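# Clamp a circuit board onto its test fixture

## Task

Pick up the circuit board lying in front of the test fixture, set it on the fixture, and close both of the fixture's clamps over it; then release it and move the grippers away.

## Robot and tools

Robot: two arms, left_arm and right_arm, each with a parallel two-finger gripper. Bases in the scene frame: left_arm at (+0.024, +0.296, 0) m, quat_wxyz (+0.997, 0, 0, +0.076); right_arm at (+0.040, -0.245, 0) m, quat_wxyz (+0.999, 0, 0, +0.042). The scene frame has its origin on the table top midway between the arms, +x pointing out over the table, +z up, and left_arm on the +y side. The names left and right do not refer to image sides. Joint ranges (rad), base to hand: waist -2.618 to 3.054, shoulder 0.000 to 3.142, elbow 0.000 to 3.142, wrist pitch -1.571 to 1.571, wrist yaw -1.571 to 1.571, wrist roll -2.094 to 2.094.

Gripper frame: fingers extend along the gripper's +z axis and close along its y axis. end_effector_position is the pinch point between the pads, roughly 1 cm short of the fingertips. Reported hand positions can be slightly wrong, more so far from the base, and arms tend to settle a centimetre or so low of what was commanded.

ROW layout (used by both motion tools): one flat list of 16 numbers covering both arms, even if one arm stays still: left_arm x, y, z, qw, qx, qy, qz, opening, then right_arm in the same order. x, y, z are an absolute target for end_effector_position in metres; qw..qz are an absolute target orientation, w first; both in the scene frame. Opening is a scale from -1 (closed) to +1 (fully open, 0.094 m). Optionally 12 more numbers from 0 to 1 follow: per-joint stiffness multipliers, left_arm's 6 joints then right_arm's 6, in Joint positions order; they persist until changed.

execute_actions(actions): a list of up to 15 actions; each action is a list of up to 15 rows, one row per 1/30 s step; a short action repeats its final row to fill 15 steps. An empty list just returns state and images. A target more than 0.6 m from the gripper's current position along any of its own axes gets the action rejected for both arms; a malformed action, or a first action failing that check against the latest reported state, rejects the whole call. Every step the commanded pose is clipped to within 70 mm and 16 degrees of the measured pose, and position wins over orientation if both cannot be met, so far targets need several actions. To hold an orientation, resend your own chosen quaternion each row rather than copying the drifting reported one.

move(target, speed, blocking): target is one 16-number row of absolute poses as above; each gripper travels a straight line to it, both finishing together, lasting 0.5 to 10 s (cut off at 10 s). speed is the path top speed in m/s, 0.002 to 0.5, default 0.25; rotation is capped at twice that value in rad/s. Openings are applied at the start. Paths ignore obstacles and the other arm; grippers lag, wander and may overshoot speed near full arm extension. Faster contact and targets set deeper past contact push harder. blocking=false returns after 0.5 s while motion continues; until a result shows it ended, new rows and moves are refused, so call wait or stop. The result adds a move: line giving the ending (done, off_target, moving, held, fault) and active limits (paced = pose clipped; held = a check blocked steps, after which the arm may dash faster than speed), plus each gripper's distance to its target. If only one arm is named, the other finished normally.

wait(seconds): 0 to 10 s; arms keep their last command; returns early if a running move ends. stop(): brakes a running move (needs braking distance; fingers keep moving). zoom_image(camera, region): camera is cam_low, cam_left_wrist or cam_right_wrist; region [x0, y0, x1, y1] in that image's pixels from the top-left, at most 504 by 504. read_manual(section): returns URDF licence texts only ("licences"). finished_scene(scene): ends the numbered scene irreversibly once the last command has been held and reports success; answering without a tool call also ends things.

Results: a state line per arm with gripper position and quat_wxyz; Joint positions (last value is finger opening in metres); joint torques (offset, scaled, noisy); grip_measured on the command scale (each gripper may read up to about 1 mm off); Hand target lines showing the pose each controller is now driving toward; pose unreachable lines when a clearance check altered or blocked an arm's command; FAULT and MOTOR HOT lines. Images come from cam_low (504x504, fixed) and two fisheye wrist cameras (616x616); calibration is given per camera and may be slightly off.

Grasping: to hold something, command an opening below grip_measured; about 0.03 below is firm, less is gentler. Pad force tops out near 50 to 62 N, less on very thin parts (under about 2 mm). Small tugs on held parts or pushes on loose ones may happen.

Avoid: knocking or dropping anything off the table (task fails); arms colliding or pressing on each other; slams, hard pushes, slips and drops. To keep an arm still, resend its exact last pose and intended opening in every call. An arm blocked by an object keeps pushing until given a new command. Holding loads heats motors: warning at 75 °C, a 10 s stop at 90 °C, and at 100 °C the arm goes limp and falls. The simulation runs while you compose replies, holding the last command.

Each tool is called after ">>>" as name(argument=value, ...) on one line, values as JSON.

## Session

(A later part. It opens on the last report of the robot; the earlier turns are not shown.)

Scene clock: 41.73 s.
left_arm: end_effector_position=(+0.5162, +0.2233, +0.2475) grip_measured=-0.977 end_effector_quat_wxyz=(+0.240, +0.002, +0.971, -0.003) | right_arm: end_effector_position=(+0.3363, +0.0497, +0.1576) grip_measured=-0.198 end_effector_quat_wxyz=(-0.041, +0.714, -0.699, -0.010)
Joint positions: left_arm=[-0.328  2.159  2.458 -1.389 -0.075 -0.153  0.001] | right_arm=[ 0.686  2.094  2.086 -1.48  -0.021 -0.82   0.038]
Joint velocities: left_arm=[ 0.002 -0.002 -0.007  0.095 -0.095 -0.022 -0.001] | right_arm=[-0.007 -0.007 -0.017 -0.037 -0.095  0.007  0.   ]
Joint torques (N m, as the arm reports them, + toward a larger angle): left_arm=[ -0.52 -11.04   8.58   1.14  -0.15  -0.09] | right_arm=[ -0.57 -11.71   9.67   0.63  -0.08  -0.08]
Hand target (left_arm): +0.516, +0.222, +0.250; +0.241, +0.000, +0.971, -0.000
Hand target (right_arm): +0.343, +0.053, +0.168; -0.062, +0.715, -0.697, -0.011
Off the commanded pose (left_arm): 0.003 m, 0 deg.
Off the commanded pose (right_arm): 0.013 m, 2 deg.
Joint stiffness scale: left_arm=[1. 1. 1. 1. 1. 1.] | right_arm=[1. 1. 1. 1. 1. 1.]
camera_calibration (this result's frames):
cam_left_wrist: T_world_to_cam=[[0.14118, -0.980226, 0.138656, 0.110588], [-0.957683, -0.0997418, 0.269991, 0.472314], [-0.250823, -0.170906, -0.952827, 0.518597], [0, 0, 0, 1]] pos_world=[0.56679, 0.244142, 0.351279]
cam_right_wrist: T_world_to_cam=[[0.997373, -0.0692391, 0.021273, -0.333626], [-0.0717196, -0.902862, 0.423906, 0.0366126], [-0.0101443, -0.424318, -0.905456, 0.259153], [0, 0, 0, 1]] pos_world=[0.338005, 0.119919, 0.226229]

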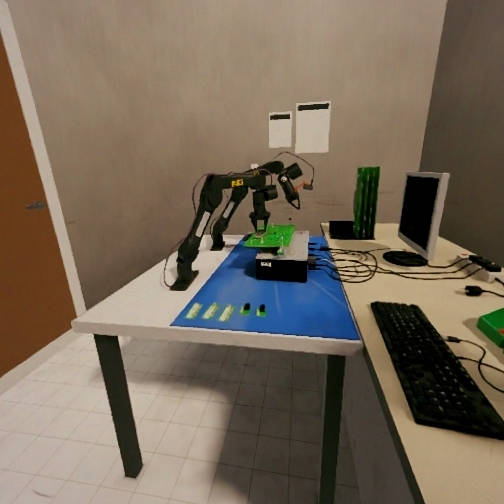

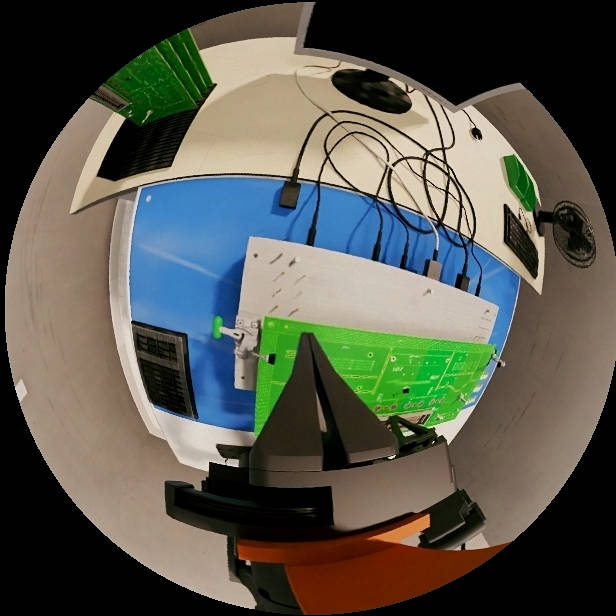

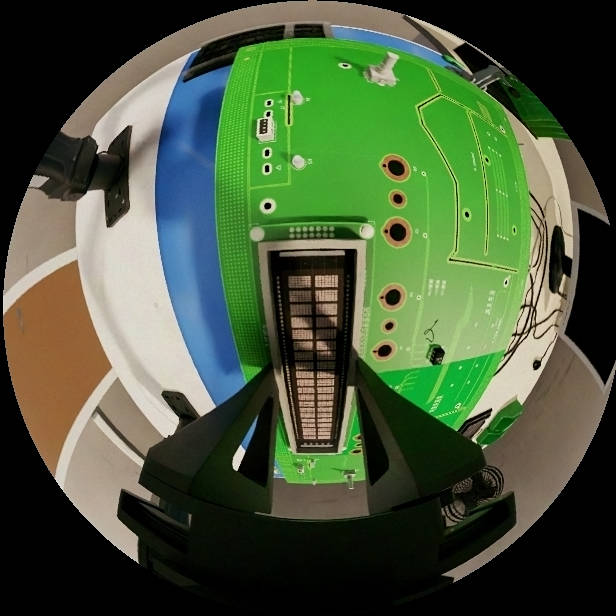

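>>> move(target=[0.516,0.222,0.25,0.24,0,0.97,0,-1,0.398,0.0495,0.163,-0.064,0.715,-0.696,-0.011,-0.3], speed=0.03)

>>> zoom_image(camera="cam_left_wrist", region=[250,230,320,300])

>>> zoom_image(camera="cam_low", region=[240,200,330,280])

Scene clock: 44.13 s.
left_arm: end_effector_position=(+0.5162, +0.2233, +0.2475) grip_measured=-0.977 end_effector_quat_wxyz=(+0.240, +0.002, +0.971, -0.003) | right_arm: end_effector_position=(+0.3931, +0.0471, +0.1516) grip_measured=-0.198 end_effector_quat_wxyz=(-0.049, +0.714, -0.699, -0.009)
Joint positions: left_arm=[-0.328  2.159  2.458 -1.389 -0.075 -0.153  0.001] | right_arm=[ 0.592  2.305  2.405 -1.576 -0.03  -0.914  0.038]
Joint velocities: left_arm=[ 0.007  0.002 -0.002  0.066  0.037 -0.007  0.001] | right_arm=[-0.007  0.002 -0.002 -0.051  0.022  0.007  0.   ]
Joint torques (N m, as the arm reports them, + toward a larger angle): left_arm=[ -0.51 -11.03   8.59   1.13  -0.14  -0.09] | right_arm=[ -0.6  -13.33   9.6    0.59  -0.12  -0.06]
Hand target (left_arm): +0.516, +0.222, +0.250; +0.241, +0.000, +0.971, -0.000
Hand target (right_arm): +0.398, +0.049, +0.162; -0.068, +0.715, -0.696, -0.011
Off the commanded pose (left_arm): 0.003 m, 0 deg.
Off the commanded pose (right_arm): 0.013 m, 2 deg.
Joint stiffness scale: left_arm=[1. 1. 1. 1. 1. 1.] | right_arm=[1. 1. 1. 1. 1. 1.]
joint sent to its limit (right arm) — the command would take joint 4 (wrist pitch) past its lower limit, so that joint was sent only as far as its limit.
move: off_target (right_arm)
camera_calibration (this result's frames):
cam_left_wrist: T_world_to_cam=[[0.14118, -0.980226, 0.138656, 0.110588], [-0.957683, -0.0997418, 0.269991, 0.472314], [-0.250823, -0.170906, -0.952827, 0.518597], [0, 0, 0, 1]] pos_world=[0.56679, 0.244142, 0.351279]
cam_right_wrist: T_world_to_cam=[[0.997065, -0.0695443, 0.0320009, -0.39183], [-0.0765532, -0.907132, 0.413824, 0.0444891], [0.000249935, -0.415059, -0.909794, 0.249298], [0, 0, 0, 1]] pos_world=[0.394023, 0.116581, 0.220938]

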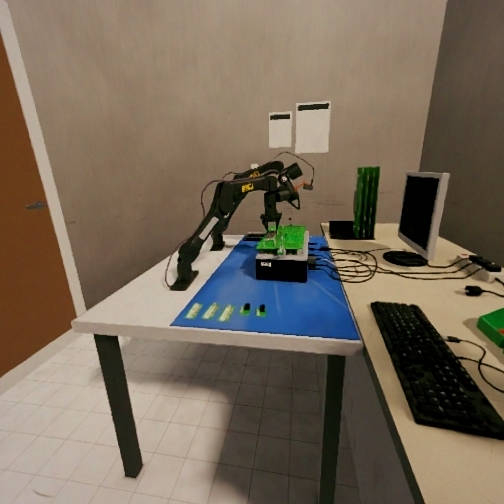

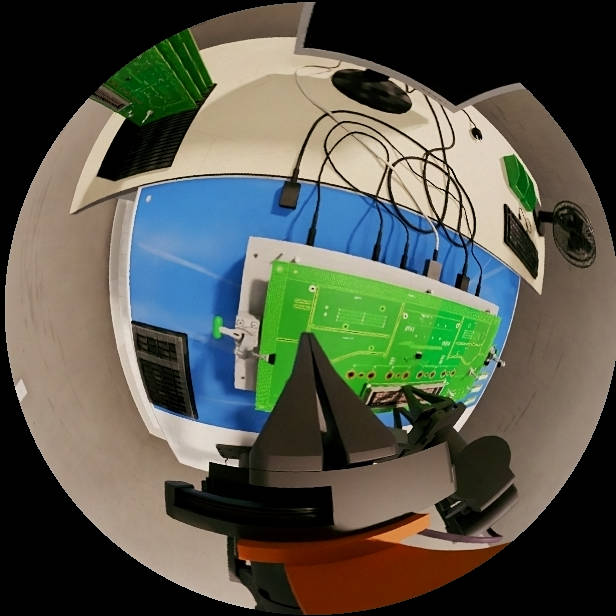

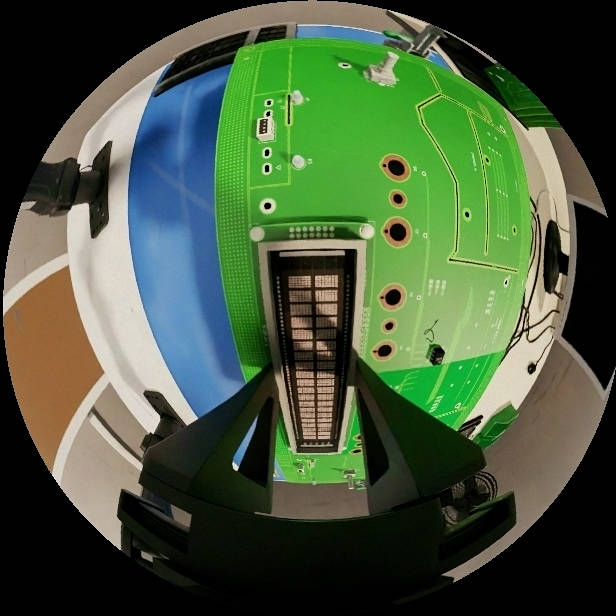

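Region (250, 230, 320, 300) of cam_left_wrist's 616x616 image, scaled by 7.200, with more detail than that image has.

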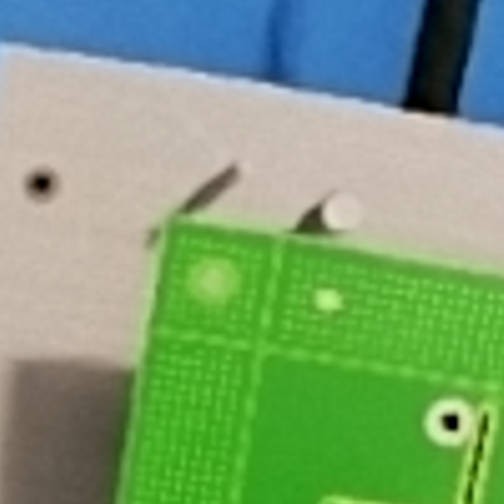

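Region (240, 200, 330, 280) of cam_low's 504x504 image, scaled by 5.600, with more detail than that image has.

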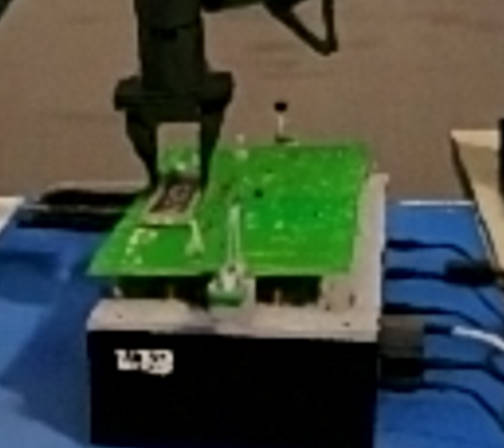

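>>> execute_actions(actions=[[[0.516,0.222,0.25,0.24,0,0.97,0,-1,0.403,0.0485,0.162,-0.07,0.715,-0.696,-0.011,-0.3]],[[0.516,0.222,0.25,0.24,0,0.97,0,-1,0.408,0.0477,0.162,-0.076,0.715,-0.695,-0.010,-0.3]],[[0.516,0.222,0.25,0.24,0,0.97,0,-1,0.413,0.047,0.162,-0.082,0.715,-0.695,-0.009,-0.3]]])

>>> zoom_image(camera="cam_left_wrist", region=[250,230,320,300])

>>> zoom_image(camera="cam_low", region=[240,200,330,280])

Scene clock: 45.80 s.
left_arm: end_effector_position=(+0.5162, +0.2233, +0.2475) grip_measured=-0.977 end_effector_quat_wxyz=(+0.240, +0.002, +0.971, -0.003) | right_arm: end_effector_position=(+0.4048, +0.0426, +0.1507) grip_measured=-0.198 end_effector_quat_wxyz=(-0.056, +0.714, -0.698, -0.009)
Joint positions: left_arm=[-0.328  2.159  2.458 -1.389 -0.075 -0.153  0.001] | right_arm=[ 0.567  2.327  2.439 -1.576 -0.035 -0.94   0.038]
Joint velocities: left_arm=[ 0.017  0.002  0.002 -0.022 -0.007 -0.095 -0.   ] | right_arm=[-0.002 -0.007 -0.002 -0.066  0.007  0.007 -0.001]
Joint torques (N m, as the arm reports them, + toward a larger angle): left_arm=[ -0.52 -11.05   8.58   1.13  -0.15  -0.09] | right_arm=[ -0.76 -13.54   9.36   0.8   -0.07  -0.13]
Hand target (left_arm): +0.516, +0.222, +0.250; +0.241, +0.000, +0.971, -0.000
Hand target (right_arm): +0.413, +0.047, +0.162; -0.082, +0.714, -0.695, -0.009
Off the commanded pose (left_arm): 0.003 m, 0 deg.
Off the commanded pose (right_arm): 0.015 m, 3 deg.
Joint stiffness scale: left_arm=[1. 1. 1. 1. 1. 1.] | right_arm=[1. 1. 1. 1. 1. 1.]
camera_calibration (this result's frames):
cam_left_wrist: T_world_to_cam=[[0.14118, -0.980226, 0.138656, 0.110588], [-0.957683, -0.0997418, 0.269991, 0.472314], [-0.250823, -0.170906, -0.952827, 0.518597], [0, 0, 0, 1]] pos_world=[0.56679, 0.244142, 0.351279]
cam_right_wrist: T_world_to_cam=[[0.99686, -0.0683959, 0.0398931, -0.404921], [-0.0787018, -0.911177, 0.404429, 0.0441537], [0.00868834, -0.406299, -0.913699, 0.243417], [0, 0, 0, 1]] pos_world=[0.40501, 0.111437, 0.220707]

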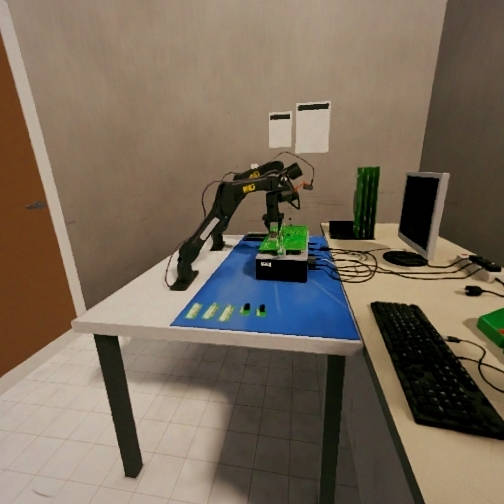

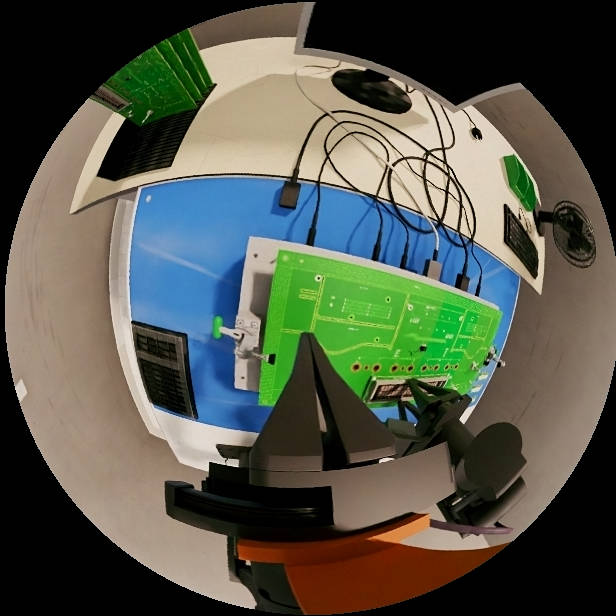

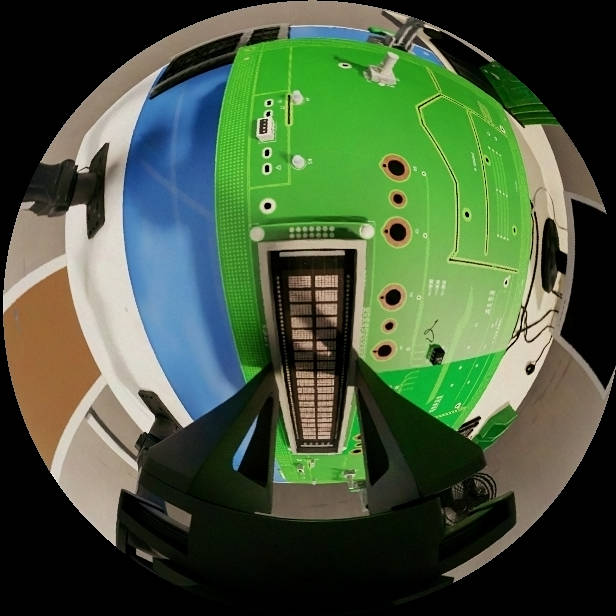

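Region (250, 230, 320, 300) of cam_left_wrist's 616x616 image, scaled by 7.200, with more detail than that image has.

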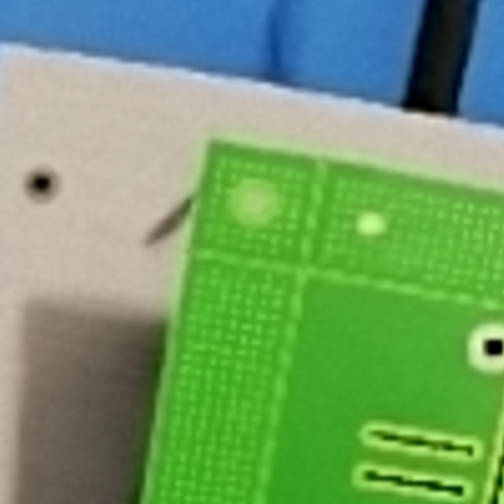

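Region (240, 200, 330, 280) of cam_low's 504x504 image, scaled by 5.600, with more detail than that image has.

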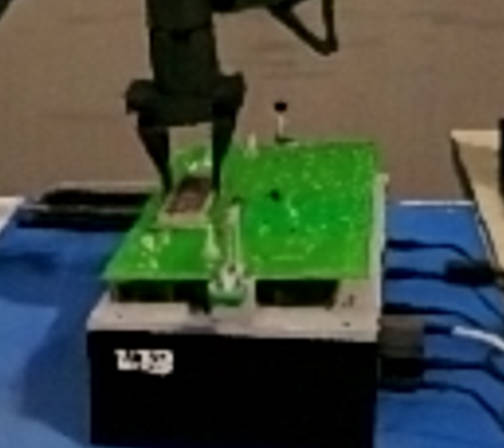

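>>> execute_actions(actions=[[[0.516,0.222,0.25,0.24,0,0.97,0,-1,0.414,0.047,0.161,-0.074,0.715,-0.695,-0.009,-0.3]],[[0.516,0.222,0.25,0.24,0,0.97,0,-1,0.4145,0.047,0.159,-0.066,0.715,-0.695,-0.009,-0.3]]])

>>> zoom_image(camera="cam_left_wrist", region=[250,230,320,300])

Scene clock: 46.87 s.
left_arm: end_effector_position=(+0.5162, +0.2233, +0.2475) grip_measured=-0.977 end_effector_quat_wxyz=(+0.240, +0.002, +0.971, -0.003) | right_arm: end_effector_position=(+0.4089, +0.0457, +0.1492) grip_measured=-0.198 end_effector_quat_wxyz=(-0.060, +0.714, -0.697, -0.009)
Joint positions: left_arm=[-0.328  2.159  2.458 -1.389 -0.075 -0.153  0.001] | right_arm=[ 0.567  2.348  2.468 -1.576 -0.035 -0.941  0.038]
Joint velocities: left_arm=[-0.012 -0.017 -0.012  0.037  0.037 -0.051  0.001] | right_arm=[ 0.017  0.017  0.017  0.051 -0.066 -0.037  0.   ]
Joint torques (N m, as the arm reports them, + toward a larger angle): left_arm=[ -0.52 -11.07   8.61   1.13  -0.16  -0.09] | right_arm=[ -0.57 -13.36   9.53   0.63  -0.06  -0.08]
Hand target (left_arm): +0.516, +0.222, +0.250; +0.241, +0.000, +0.971, -0.000
Hand target (right_arm): +0.414, +0.047, +0.159; -0.076, +0.715, -0.695, -0.007
Off the commanded pose (left_arm): 0.003 m, 0 deg.
Off the commanded pose (right_arm): 0.011 m, 1 deg.
Joint stiffness scale: left_arm=[1. 1. 1. 1. 1. 1.] | right_arm=[1. 1. 1. 1. 1. 1.]
joint sent to its limit (right arm) — the command would take joint 4 (wrist pitch) past its lower limit, so that joint was sent only as far as its limit.
camera_calibration (this result's frames):
cam_left_wrist: T_world_to_cam=[[0.14118, -0.980226, 0.138656, 0.110588], [-0.957683, -0.0997418, 0.269991, 0.472314], [-0.250823, -0.170906, -0.952827, 0.518597], [0, 0, 0, 1]] pos_world=[0.56679, 0.244142, 0.351279]
cam_right_wrist: T_world_to_cam=[[0.996621, -0.0678576, 0.0462736, -0.40963], [-0.0807214, -0.913262, 0.399296, 0.0496283], [0.0151647, -0.401682, -0.915654, 0.24073], [0, 0, 0, 1]] pos_world=[0.408602, 0.114224, 0.219564]

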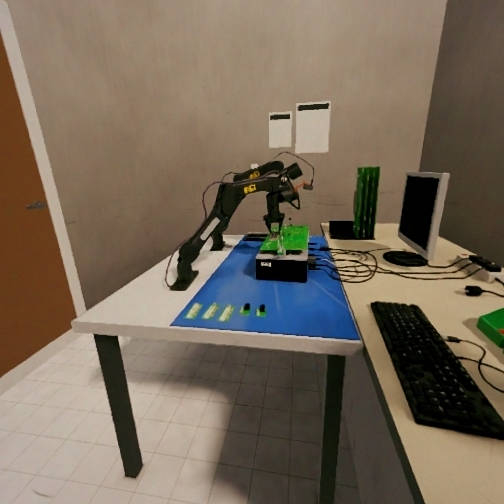

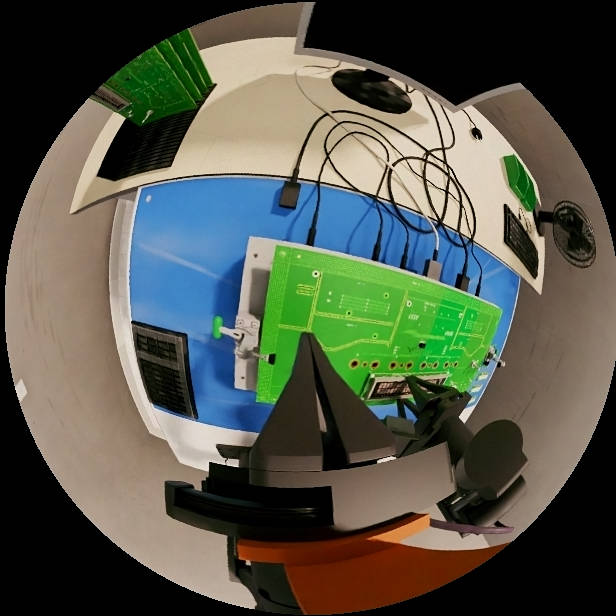

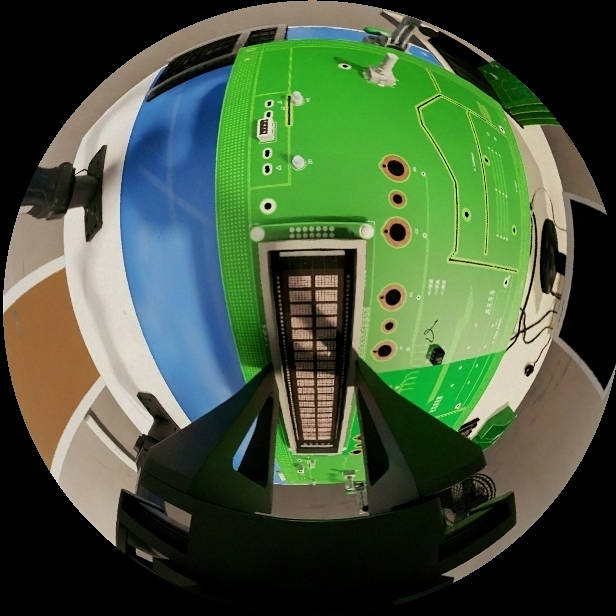

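Region (250, 230, 320, 300) of cam_left_wrist's 616x616 image, scaled by 7.200, with more detail than that image has.

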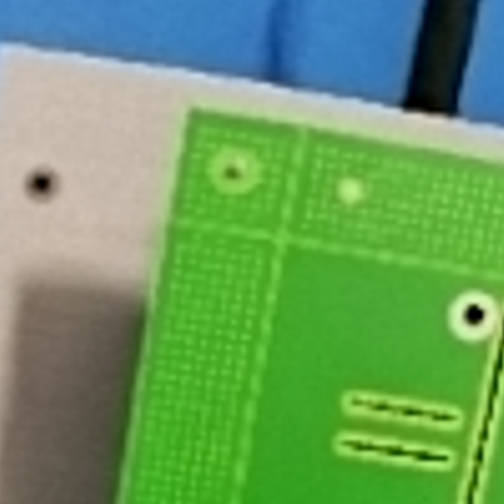

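>>> execute_actions(actions=[[[0.516,0.222,0.25,0.24,0,0.97,0,-1,0.4155,0.0455,0.159,-0.066,0.715,-0.695,-0.009,-0.3]],[[0.516,0.222,0.25,0.24,0,0.97,0,-1,0.4155,0.0455,0.155,-0.06,0.715,-0.695,-0.009,-0.3]]])

>>> zoom_image(camera="cam_left_wrist", region=[250,230,320,300])

>>> zoom_image(camera="cam_low", region=[250,220,320,270])

Scene clock: 48.03 s.
left_arm: end_effector_position=(+0.5162, +0.2233, +0.2475) grip_measured=-0.977 end_effector_quat_wxyz=(+0.240, +0.002, +0.971, -0.003) | right_arm: end_effector_position=(+0.4092, +0.0460, +0.1432) grip_measured=-0.198 end_effector_quat_wxyz=(-0.053, +0.715, -0.697, -0.010)
Joint positions: left_arm=[-0.328  2.159  2.458 -1.389 -0.075 -0.153  0.001] | right_arm=[ 0.567  2.361  2.468 -1.576 -0.035 -0.944  0.038]
Joint velocities: left_arm=[-0.007 -0.007  0.007 -0.051  0.007  0.007  0.001] | right_arm=[ 0.002 -0.012  0.012  0.022 -0.037 -0.051 -0.   ]
Joint torques (N m, as the arm reports them, + toward a larger angle): left_arm=[ -0.52 -11.05   8.58   1.13  -0.15  -0.08] | right_arm=[ -0.9  -14.1    9.12   0.61  -0.05  -0.08]
Hand target (left_arm): +0.516, +0.222, +0.250; +0.241, +0.000, +0.971, -0.000
Hand target (right_arm): +0.415, +0.045, +0.154; -0.071, +0.715, -0.695, -0.007
Off the commanded pose (left_arm): 0.003 m, 0 deg.
Off the commanded pose (right_arm): 0.013 m, 1 deg.
Joint stiffness scale: left_arm=[1. 1. 1. 1. 1. 1.] | right_arm=[1. 1. 1. 1. 1. 1.]
joint sent to its limit (right arm) — the command would take joint 4 (wrist pitch) past its lower limit, so that joint was sent only as far as its limit.
camera_calibration (this result's frames):
cam_left_wrist: T_world_to_cam=[[0.14118, -0.980226, 0.138656, 0.110588], [-0.957683, -0.0997418, 0.269991, 0.472314], [-0.250823, -0.170906, -0.952827, 0.518597], [0, 0, 0, 1]] pos_world=[0.56679, 0.244142, 0.351279]
cam_right_wrist: T_world_to_cam=[[0.997273, -0.0641125, 0.0365588, -0.408675], [-0.0734576, -0.910167, 0.407676, 0.0479376], [0.00713744, -0.40925, -0.912394, 0.238482], [0, 0, 0, 1]] pos_world=[0.40938, 0.115029, 0.212987]

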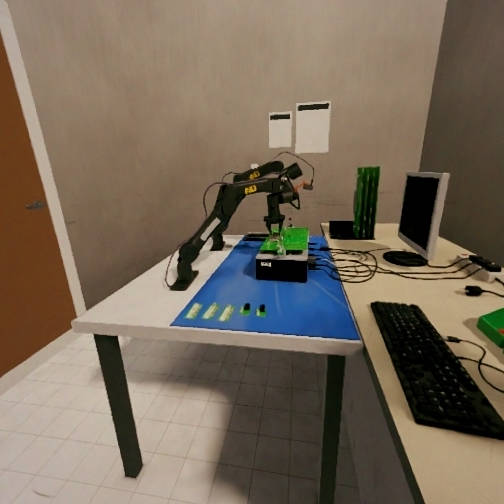

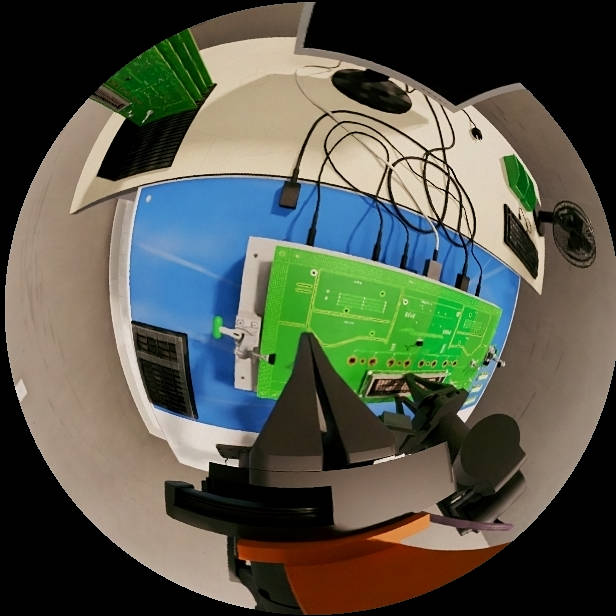

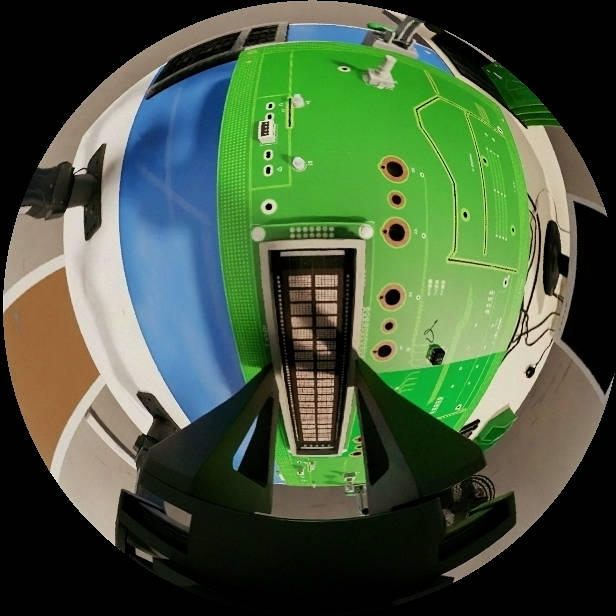

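Region (250, 230, 320, 300) of cam_left_wrist's 616x616 image, scaled by 7.200, with more detail than that image has.

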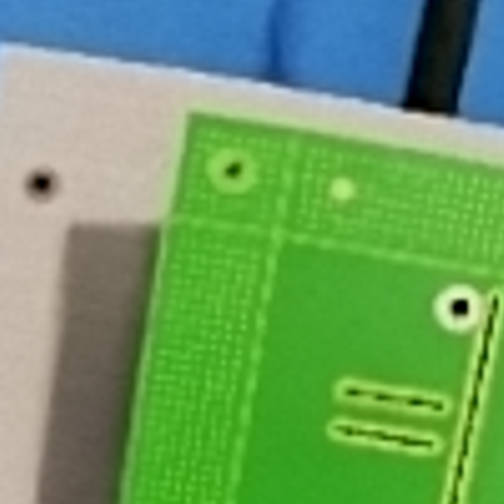

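Region (250, 220, 320, 270) of cam_low's 504x504 image, scaled by 7.200, with more detail than that image has; it fills the top 360 rows of this view, and the rest is white.

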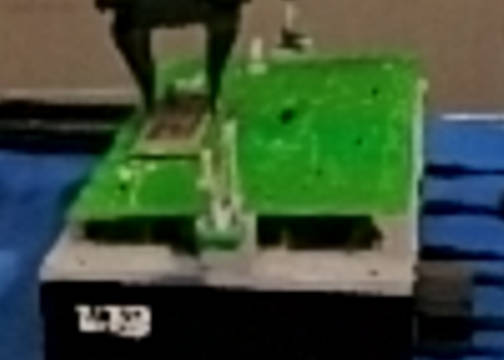

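Waist stuck; a little more.

>>> execute_actions(actions=[[[0.516,0.222,0.25,0.24,0,0.97,0,-1,0.4163,0.0445,0.155,-0.06,0.713,-0.697,-0.009,-0.3]]])

>>> zoom_image(camera="cam_left_wrist", region=[250,230,320,300])

Scene clock: 48.60 s.
left_arm: end_effector_position=(+0.5162, +0.2233, +0.2475) grip_measured=-0.977 end_effector_quat_wxyz=(+0.240, +0.002, +0.971, -0.003) | right_arm: end_effector_position=(+0.4104, +0.0444, +0.1432) grip_measured=-0.198 end_effector_quat_wxyz=(-0.053, +0.714, -0.698, -0.010)
Joint positions: left_arm=[-0.328  2.159  2.458 -1.389 -0.075 -0.153  0.001] | right_arm=[ 0.563  2.361  2.468 -1.576 -0.035 -0.944  0.038]
Joint velocities: left_arm=[ 0.007 -0.007 -0.012  0.007  0.022  0.051 -0.001] | right_arm=[ 0.007  0.002 -0.012  0.022  0.066 -0.051 -0.001]
Joint torques (N m, as the arm reports them, + toward a larger angle): left_arm=[ -0.51 -11.03   8.55   1.13  -0.15  -0.09] | right_arm=[ -0.73 -14.01   9.27   0.61  -0.04  -0.06]
Hand target (left_arm): +0.516, +0.222, +0.250; +0.241, +0.000, +0.971, -0.000
Hand target (right_arm): +0.416, +0.044, +0.155; -0.071, +0.713, -0.697, -0.007
Off the commanded pose (left_arm): 0.003 m, 0 deg.
Off the commanded pose (right_arm): 0.013 m, 1 deg.
Joint stiffness scale: left_arm=[1. 1. 1. 1. 1. 1.] | right_arm=[1. 1. 1. 1. 1. 1.]
joint sent to its limit (right arm) — the command would take joint 4 (wrist pitch) past its lower limit, so that joint was sent only as far as its limit.
camera_calibration (this result's frames):
cam_left_wrist: T_world_to_cam=[[0.14118, -0.980226, 0.138656, 0.110588], [-0.957683, -0.0997418, 0.269991, 0.472314], [-0.250823, -0.170906, -0.952827, 0.518597], [0, 0, 0, 1]] pos_world=[0.56679, 0.244142, 0.351279]
cam_right_wrist: T_world_to_cam=[[0.996995, -0.0682967, 0.0365588, -0.409688], [-0.0772762, -0.909851, 0.407676, 0.0481673], [0.00542008, -0.409276, -0.912394, 0.238544], [0, 0, 0, 1]] pos_world=[0.410886, 0.113475, 0.212987]

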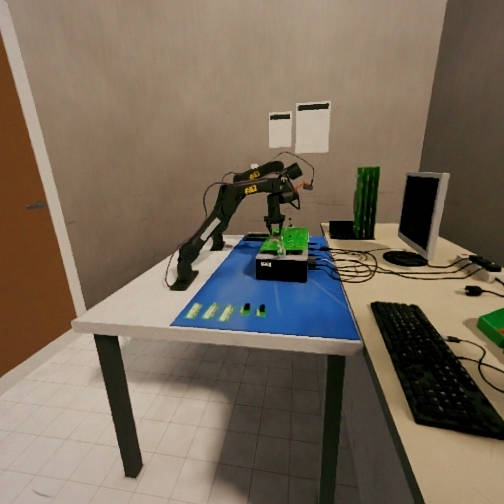

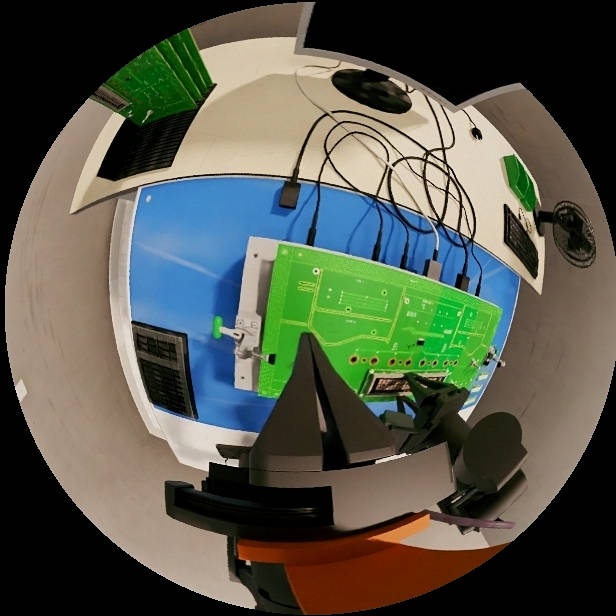

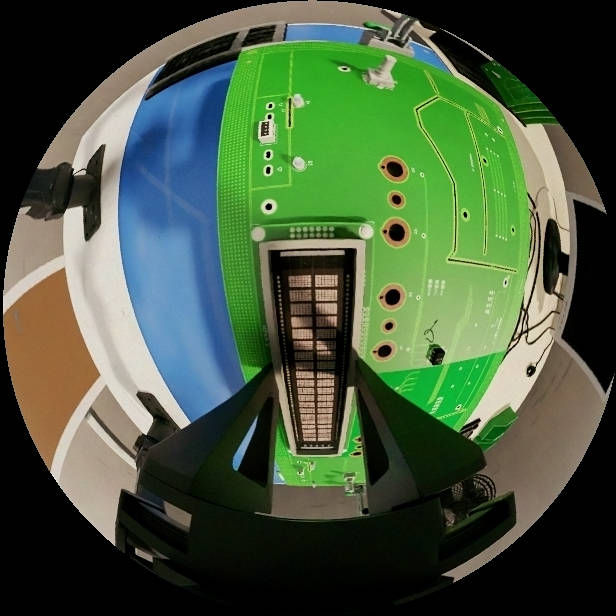

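Region (250, 230, 320, 300) of cam_left_wrist's 616x616 image, scaled by 7.200, with more detail than that image has.

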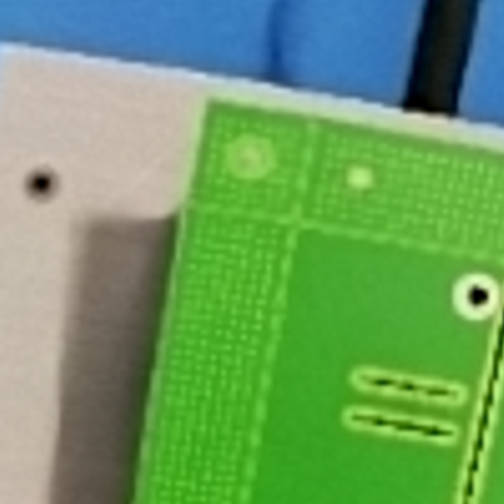

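>>> execute_actions(actions=[[[0.516,0.222,0.25,0.24,0,0.97,0,-1,0.4163,0.0445,0.155,-0.06,0.7165,-0.6935,-0.009,-0.3]]])

>>> zoom_image(camera="cam_left_wrist", region=[265,235,305,275])

Scene clock: 49.20 s.
left_arm: end_effector_position=(+0.5162, +0.2233, +0.2475) grip_measured=-0.977 end_effector_quat_wxyz=(+0.240, +0.002, +0.971, -0.003) | right_arm: end_effector_position=(+0.4104, +0.0444, +0.1432) grip_measured=-0.198 end_effector_quat_wxyz=(-0.053, +0.715, -0.697, -0.010)
Joint positions: left_arm=[-0.328  2.159  2.458 -1.389 -0.075 -0.153  0.001] | right_arm=[ 0.563  2.361  2.468 -1.576 -0.035 -0.947  0.038]
Joint velocities: left_arm=[-0.007  0.007 -0.017 -0.007 -0.066 -0.022 -0.   ] | right_arm=[-0.002 -0.017 -0.012 -0.007 -0.037  0.037 -0.   ]
Joint torques (N m, as the arm reports them, + toward a larger angle): left_arm=[ -0.52 -11.06   8.59   1.13  -0.16  -0.09] | right_arm=[ -0.75 -13.99   9.28   0.6   -0.05  -0.12]
Hand target (left_arm): +0.516, +0.222, +0.250; +0.241, +0.000, +0.971, -0.000
Hand target (right_arm): +0.416, +0.044, +0.155; -0.071, +0.716, -0.694, -0.007
Off the commanded pose (left_arm): 0.003 m, 0 deg.
Off the commanded pose (right_arm): 0.013 m, 1 deg.
Joint stiffness scale: left_arm=[1. 1. 1. 1. 1. 1.] | right_arm=[1. 1. 1. 1. 1. 1.]
joint sent to its limit (right arm) — the command would take joint 4 (wrist pitch) past its lower limit, so that joint was sent only as far as its limit.
camera_calibration (this result's frames):
cam_left_wrist: T_world_to_cam=[[0.14118, -0.980226, 0.138656, 0.110588], [-0.957683, -0.0997418, 0.269991, 0.472314], [-0.250823, -0.170906, -0.952827, 0.518597], [0, 0, 0, 1]] pos_world=[0.56679, 0.244142, 0.351279]
cam_right_wrist: T_world_to_cam=[[0.997164, -0.0656438, 0.0368073, -0.409911], [-0.0749578, -0.909987, 0.407805, 0.0472035], [0.00672431, -0.409407, -0.912327, 0.238005], [0, 0, 0, 1]] pos_world=[0.410686, 0.113487, 0.212976]

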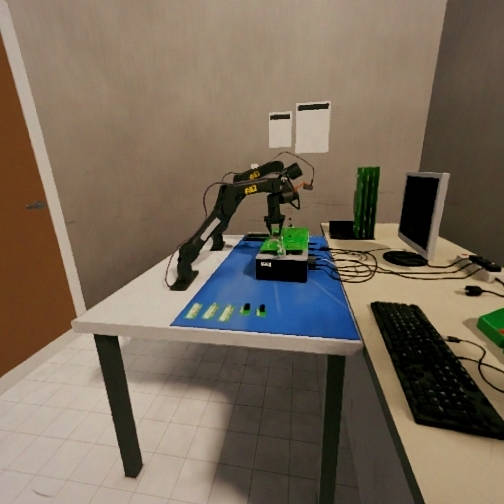

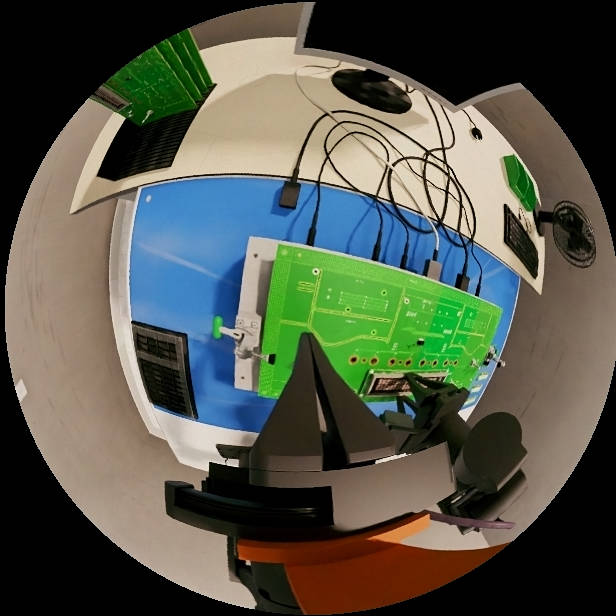

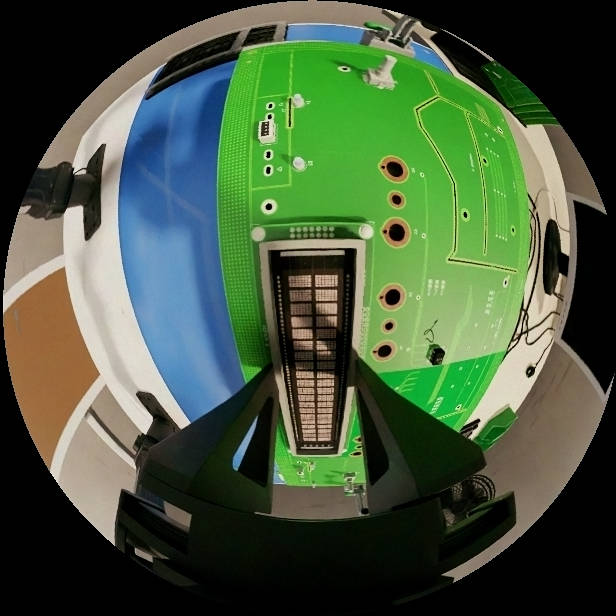

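Region (265, 235, 305, 275) of cam_left_wrist's 616x616 image, scaled by 12.600, with more detail than that image has.

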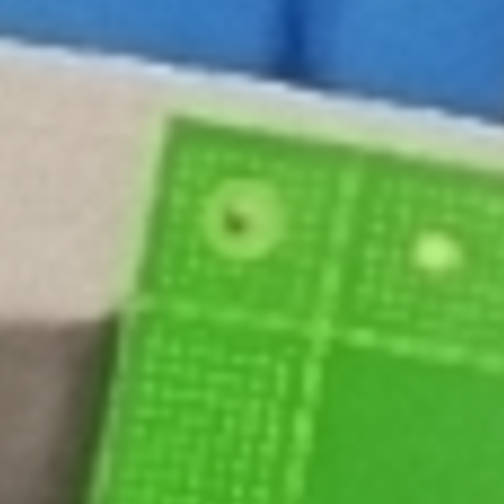

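>>> execute_actions(actions=[[[0.516,0.222,0.25,0.24,0,0.97,0,-1,0.4163,0.0445,0.155,-0.06,0.718,-0.692,-0.009,-0.3]],[[0.516,0.222,0.25,0.24,0,0.97,0,-1,0.4163,0.0445,0.151,-0.055,0.718,-0.692,-0.009,-0.3]],[[0.516,0.222,0.25,0.24,0,0.97,0,-1,0.4163,0.0445,0.148,-0.052,0.718,-0.692,-0.009,-0.3]]])

>>> zoom_image(camera="cam_left_wrist", region=[265,235,305,275])

>>> zoom_image(camera="cam_low", region=[250,220,320,270])

Scene clock: 50.80 s.
left_arm: end_effector_position=(+0.5162, +0.2233, +0.2475) grip_measured=-0.977 end_effector_quat_wxyz=(+0.240, +0.002, +0.971, -0.003) | right_arm: end_effector_position=(+0.4105, +0.0444, +0.1410) grip_measured=-0.198 end_effector_quat_wxyz=(-0.051, +0.717, -0.695, -0.010)
Joint positions: left_arm=[-0.328  2.159  2.458 -1.389 -0.075 -0.153  0.001] | right_arm=[ 0.563  2.366  2.468 -1.576 -0.034 -0.952  0.038]
Joint velocities: left_arm=[-0.012 -0.017 -0.002 -0.022 -0.037 -0.037  0.   ] | right_arm=[-0.007 -0.007 -0.017 -0.007  0.007 -0.051 -0.   ]
Joint torques (N m, as the arm reports them, + toward a larger angle): left_arm=[ -0.53 -11.08   8.59   1.14  -0.15  -0.09] | right_arm=[ -0.47 -13.25   9.05   0.6   -0.01  -0.11]
Hand target (left_arm): +0.516, +0.222, +0.250; +0.241, +0.000, +0.971, -0.000
Hand target (right_arm): +0.416, +0.044, +0.148; -0.063, +0.718, -0.693, -0.007
Off the commanded pose (left_arm): 0.003 m, 0 deg.
Off the commanded pose (right_arm): 0.009 m, 0 deg.
Joint stiffness scale: left_arm=[1. 1. 1. 1. 1. 1.] | right_arm=[1. 1. 1. 1. 1. 1.]
joint sent to its limit (right arm) — the command would take joint 4 (wrist pitch) past its lower limit, so that joint was sent only as far as its limit.
camera_calibration (this result's frames):
cam_left_wrist: T_world_to_cam=[[0.14118, -0.980226, 0.138656, 0.110588], [-0.957683, -0.0997418, 0.269991, 0.472314], [-0.250823, -0.170906, -0.952827, 0.518597], [0, 0, 0, 1]] pos_world=[0.56679, 0.244142, 0.351279]
cam_right_wrist: T_world_to_cam=[[0.997589, -0.0606366, 0.03375, -0.409926], [-0.0691591, -0.908872, 0.411302, 0.0452156], [0.00573444, -0.412644, -0.910874, 0.236317], [0, 0, 0, 1]] pos_world=[0.41071, 0.113754, 0.210493]

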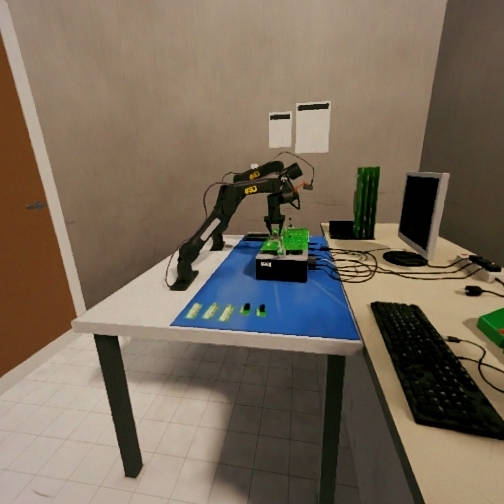

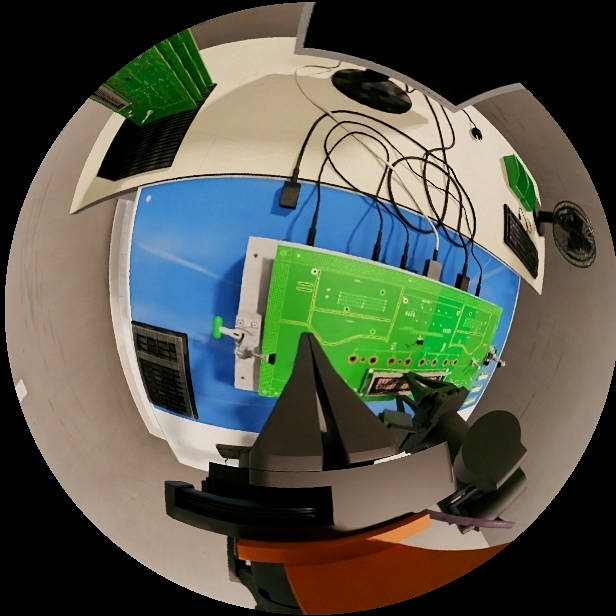

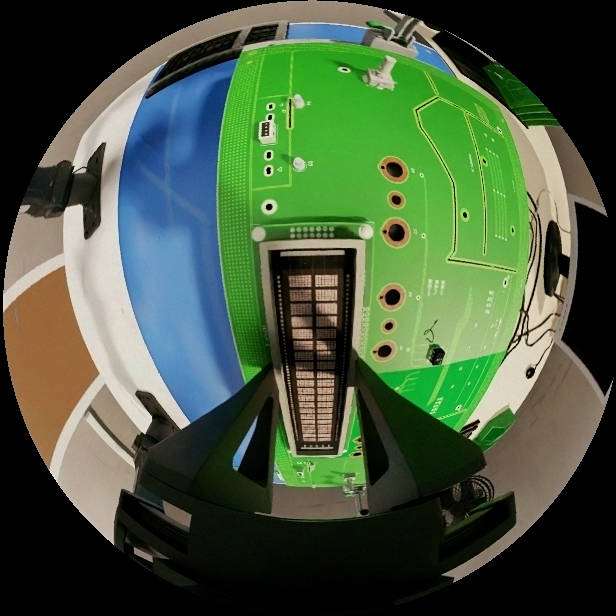

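Region (265, 235, 305, 275) of cam_left_wrist's 616x616 image, scaled by 12.600, with more detail than that image has.

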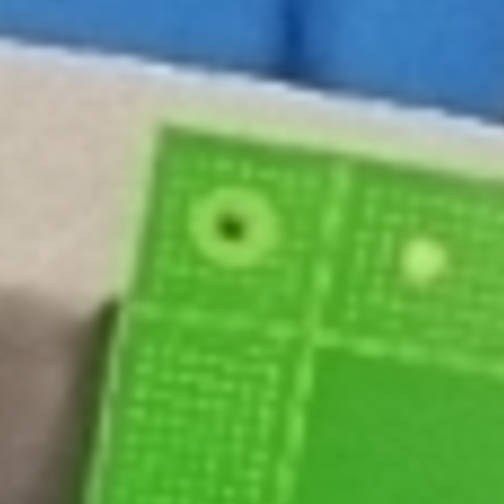

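Region (250, 220, 320, 270) of cam_low's 504x504 image, scaled by 7.200, with more detail than that image has; it fills the top 360 rows of this view, and the rest is white.

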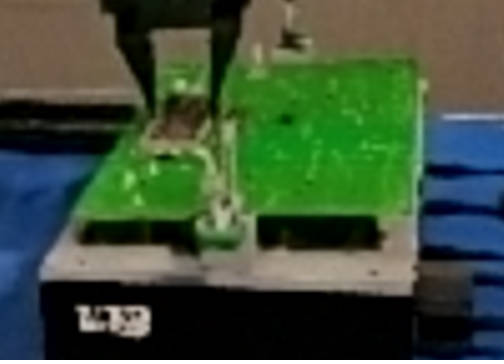

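>>> execute_actions(actions=[[[0.516,0.222,0.25,0.24,0,0.97,0,-1,0.4163,0.0445,0.145,-0.049,0.7175,-0.6925,-0.009,-0.3]],[[0.516,0.222,0.25,0.24,0,0.97,0,-1,0.4163,0.0445,0.142,-0.046,0.7175,-0.6925,-0.009,-0.3]]])

>>> zoom_image(camera="cam_left_wrist", region=[265,235,305,275])

>>> zoom_image(camera="cam_low", region=[250,220,320,270])

Scene clock: 51.93 s.
left_arm: end_effector_position=(+0.5162, +0.2233, +0.2475) grip_measured=-0.977 end_effector_quat_wxyz=(+0.240, +0.002, +0.971, -0.003) | right_arm: end_effector_position=(+0.4105, +0.0444, +0.1410) grip_measured=-0.198 end_effector_quat_wxyz=(-0.051, +0.717, -0.695, -0.010)
Joint positions: left_arm=[-0.328  2.159  2.458 -1.389 -0.075 -0.153  0.001] | right_arm=[ 0.563  2.366  2.468 -1.576 -0.034 -0.952  0.038]
Joint velocities: left_arm=[-0.002 -0.007  0.002 -0.081 -0.022 -0.022 -0.001] | right_arm=[-0.007  0.007 -0.007 -0.022 -0.037  0.022 -0.001]
Joint torques (N m, as the arm reports them, + toward a larger angle): left_arm=[ -0.53 -11.02   8.59   1.13  -0.15  -0.09] | right_arm=[ -0.62 -12.17   8.9    0.6    0.    -0.1 ]
Hand target (left_arm): +0.516, +0.222, +0.250; +0.241, +0.000, +0.971, -0.000
Hand target (right_arm): +0.416, +0.044, +0.142; -0.056, +0.718, -0.694, -0.008
Off the commanded pose (left_arm): 0.003 m, 0 deg.
Off the commanded pose (right_arm): 0.006 m, 1 deg.
Joint stiffness scale: left_arm=[1. 1. 1. 1. 1. 1.] | right_arm=[1. 1. 1. 1. 1. 1.]
joint sent to its limit (right arm) — the command would take joint 4 (wrist pitch) past its lower limit, so that joint was sent only as far as its limit.
camera_calibration (this result's frames):
cam_left_wrist: T_world_to_cam=[[0.14118, -0.980226, 0.138656, 0.110588], [-0.957683, -0.0997418, 0.269991, 0.472314], [-0.250823, -0.170906, -0.952827, 0.518597], [0, 0, 0, 1]] pos_world=[0.56679, 0.244142, 0.351279]
cam_right_wrist: T_world_to_cam=[[0.997589, -0.0606366, 0.03375, -0.409926], [-0.0691591, -0.908872, 0.411302, 0.0452156], [0.00573444, -0.412644, -0.910874, 0.236317], [0, 0, 0, 1]] pos_world=[0.41071, 0.113754, 0.210493]

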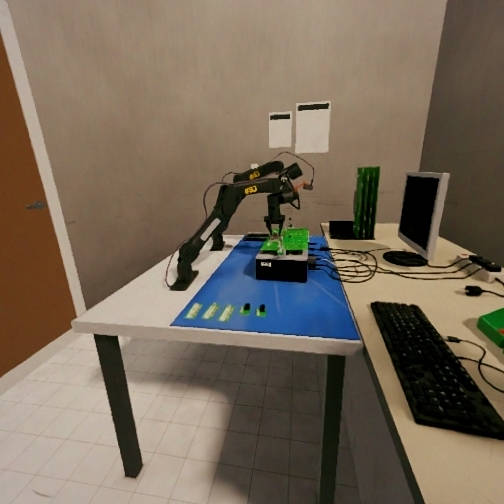

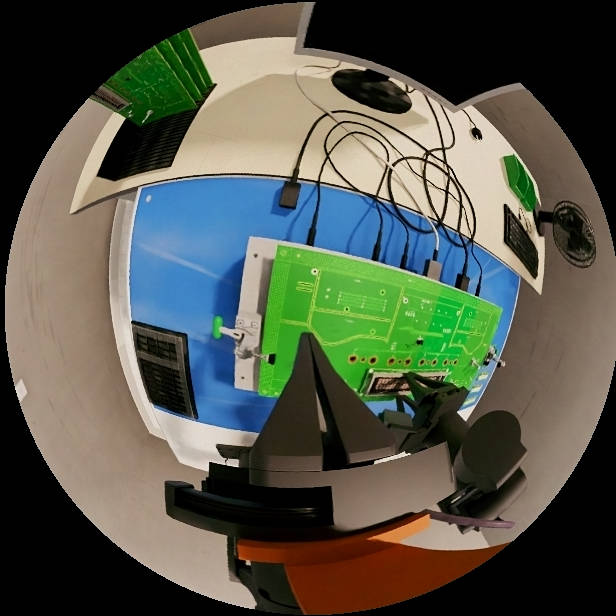

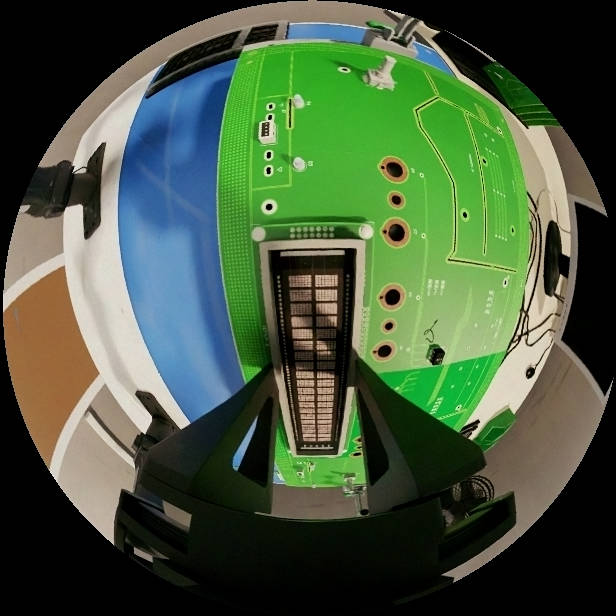

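Region (265, 235, 305, 275) of cam_left_wrist's 616x616 image, scaled by 12.600, with more detail than that image has.

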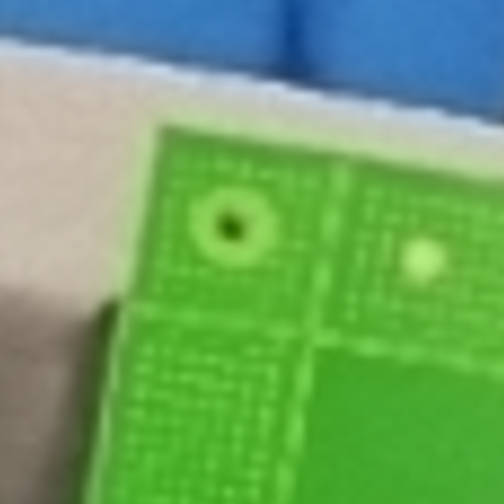

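Region (250, 220, 320, 270) of cam_low's 504x504 image, scaled by 7.200, with more detail than that image has; it fills the top 360 rows of this view, and the rest is white.

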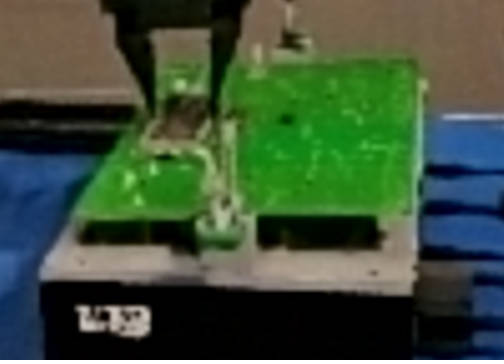

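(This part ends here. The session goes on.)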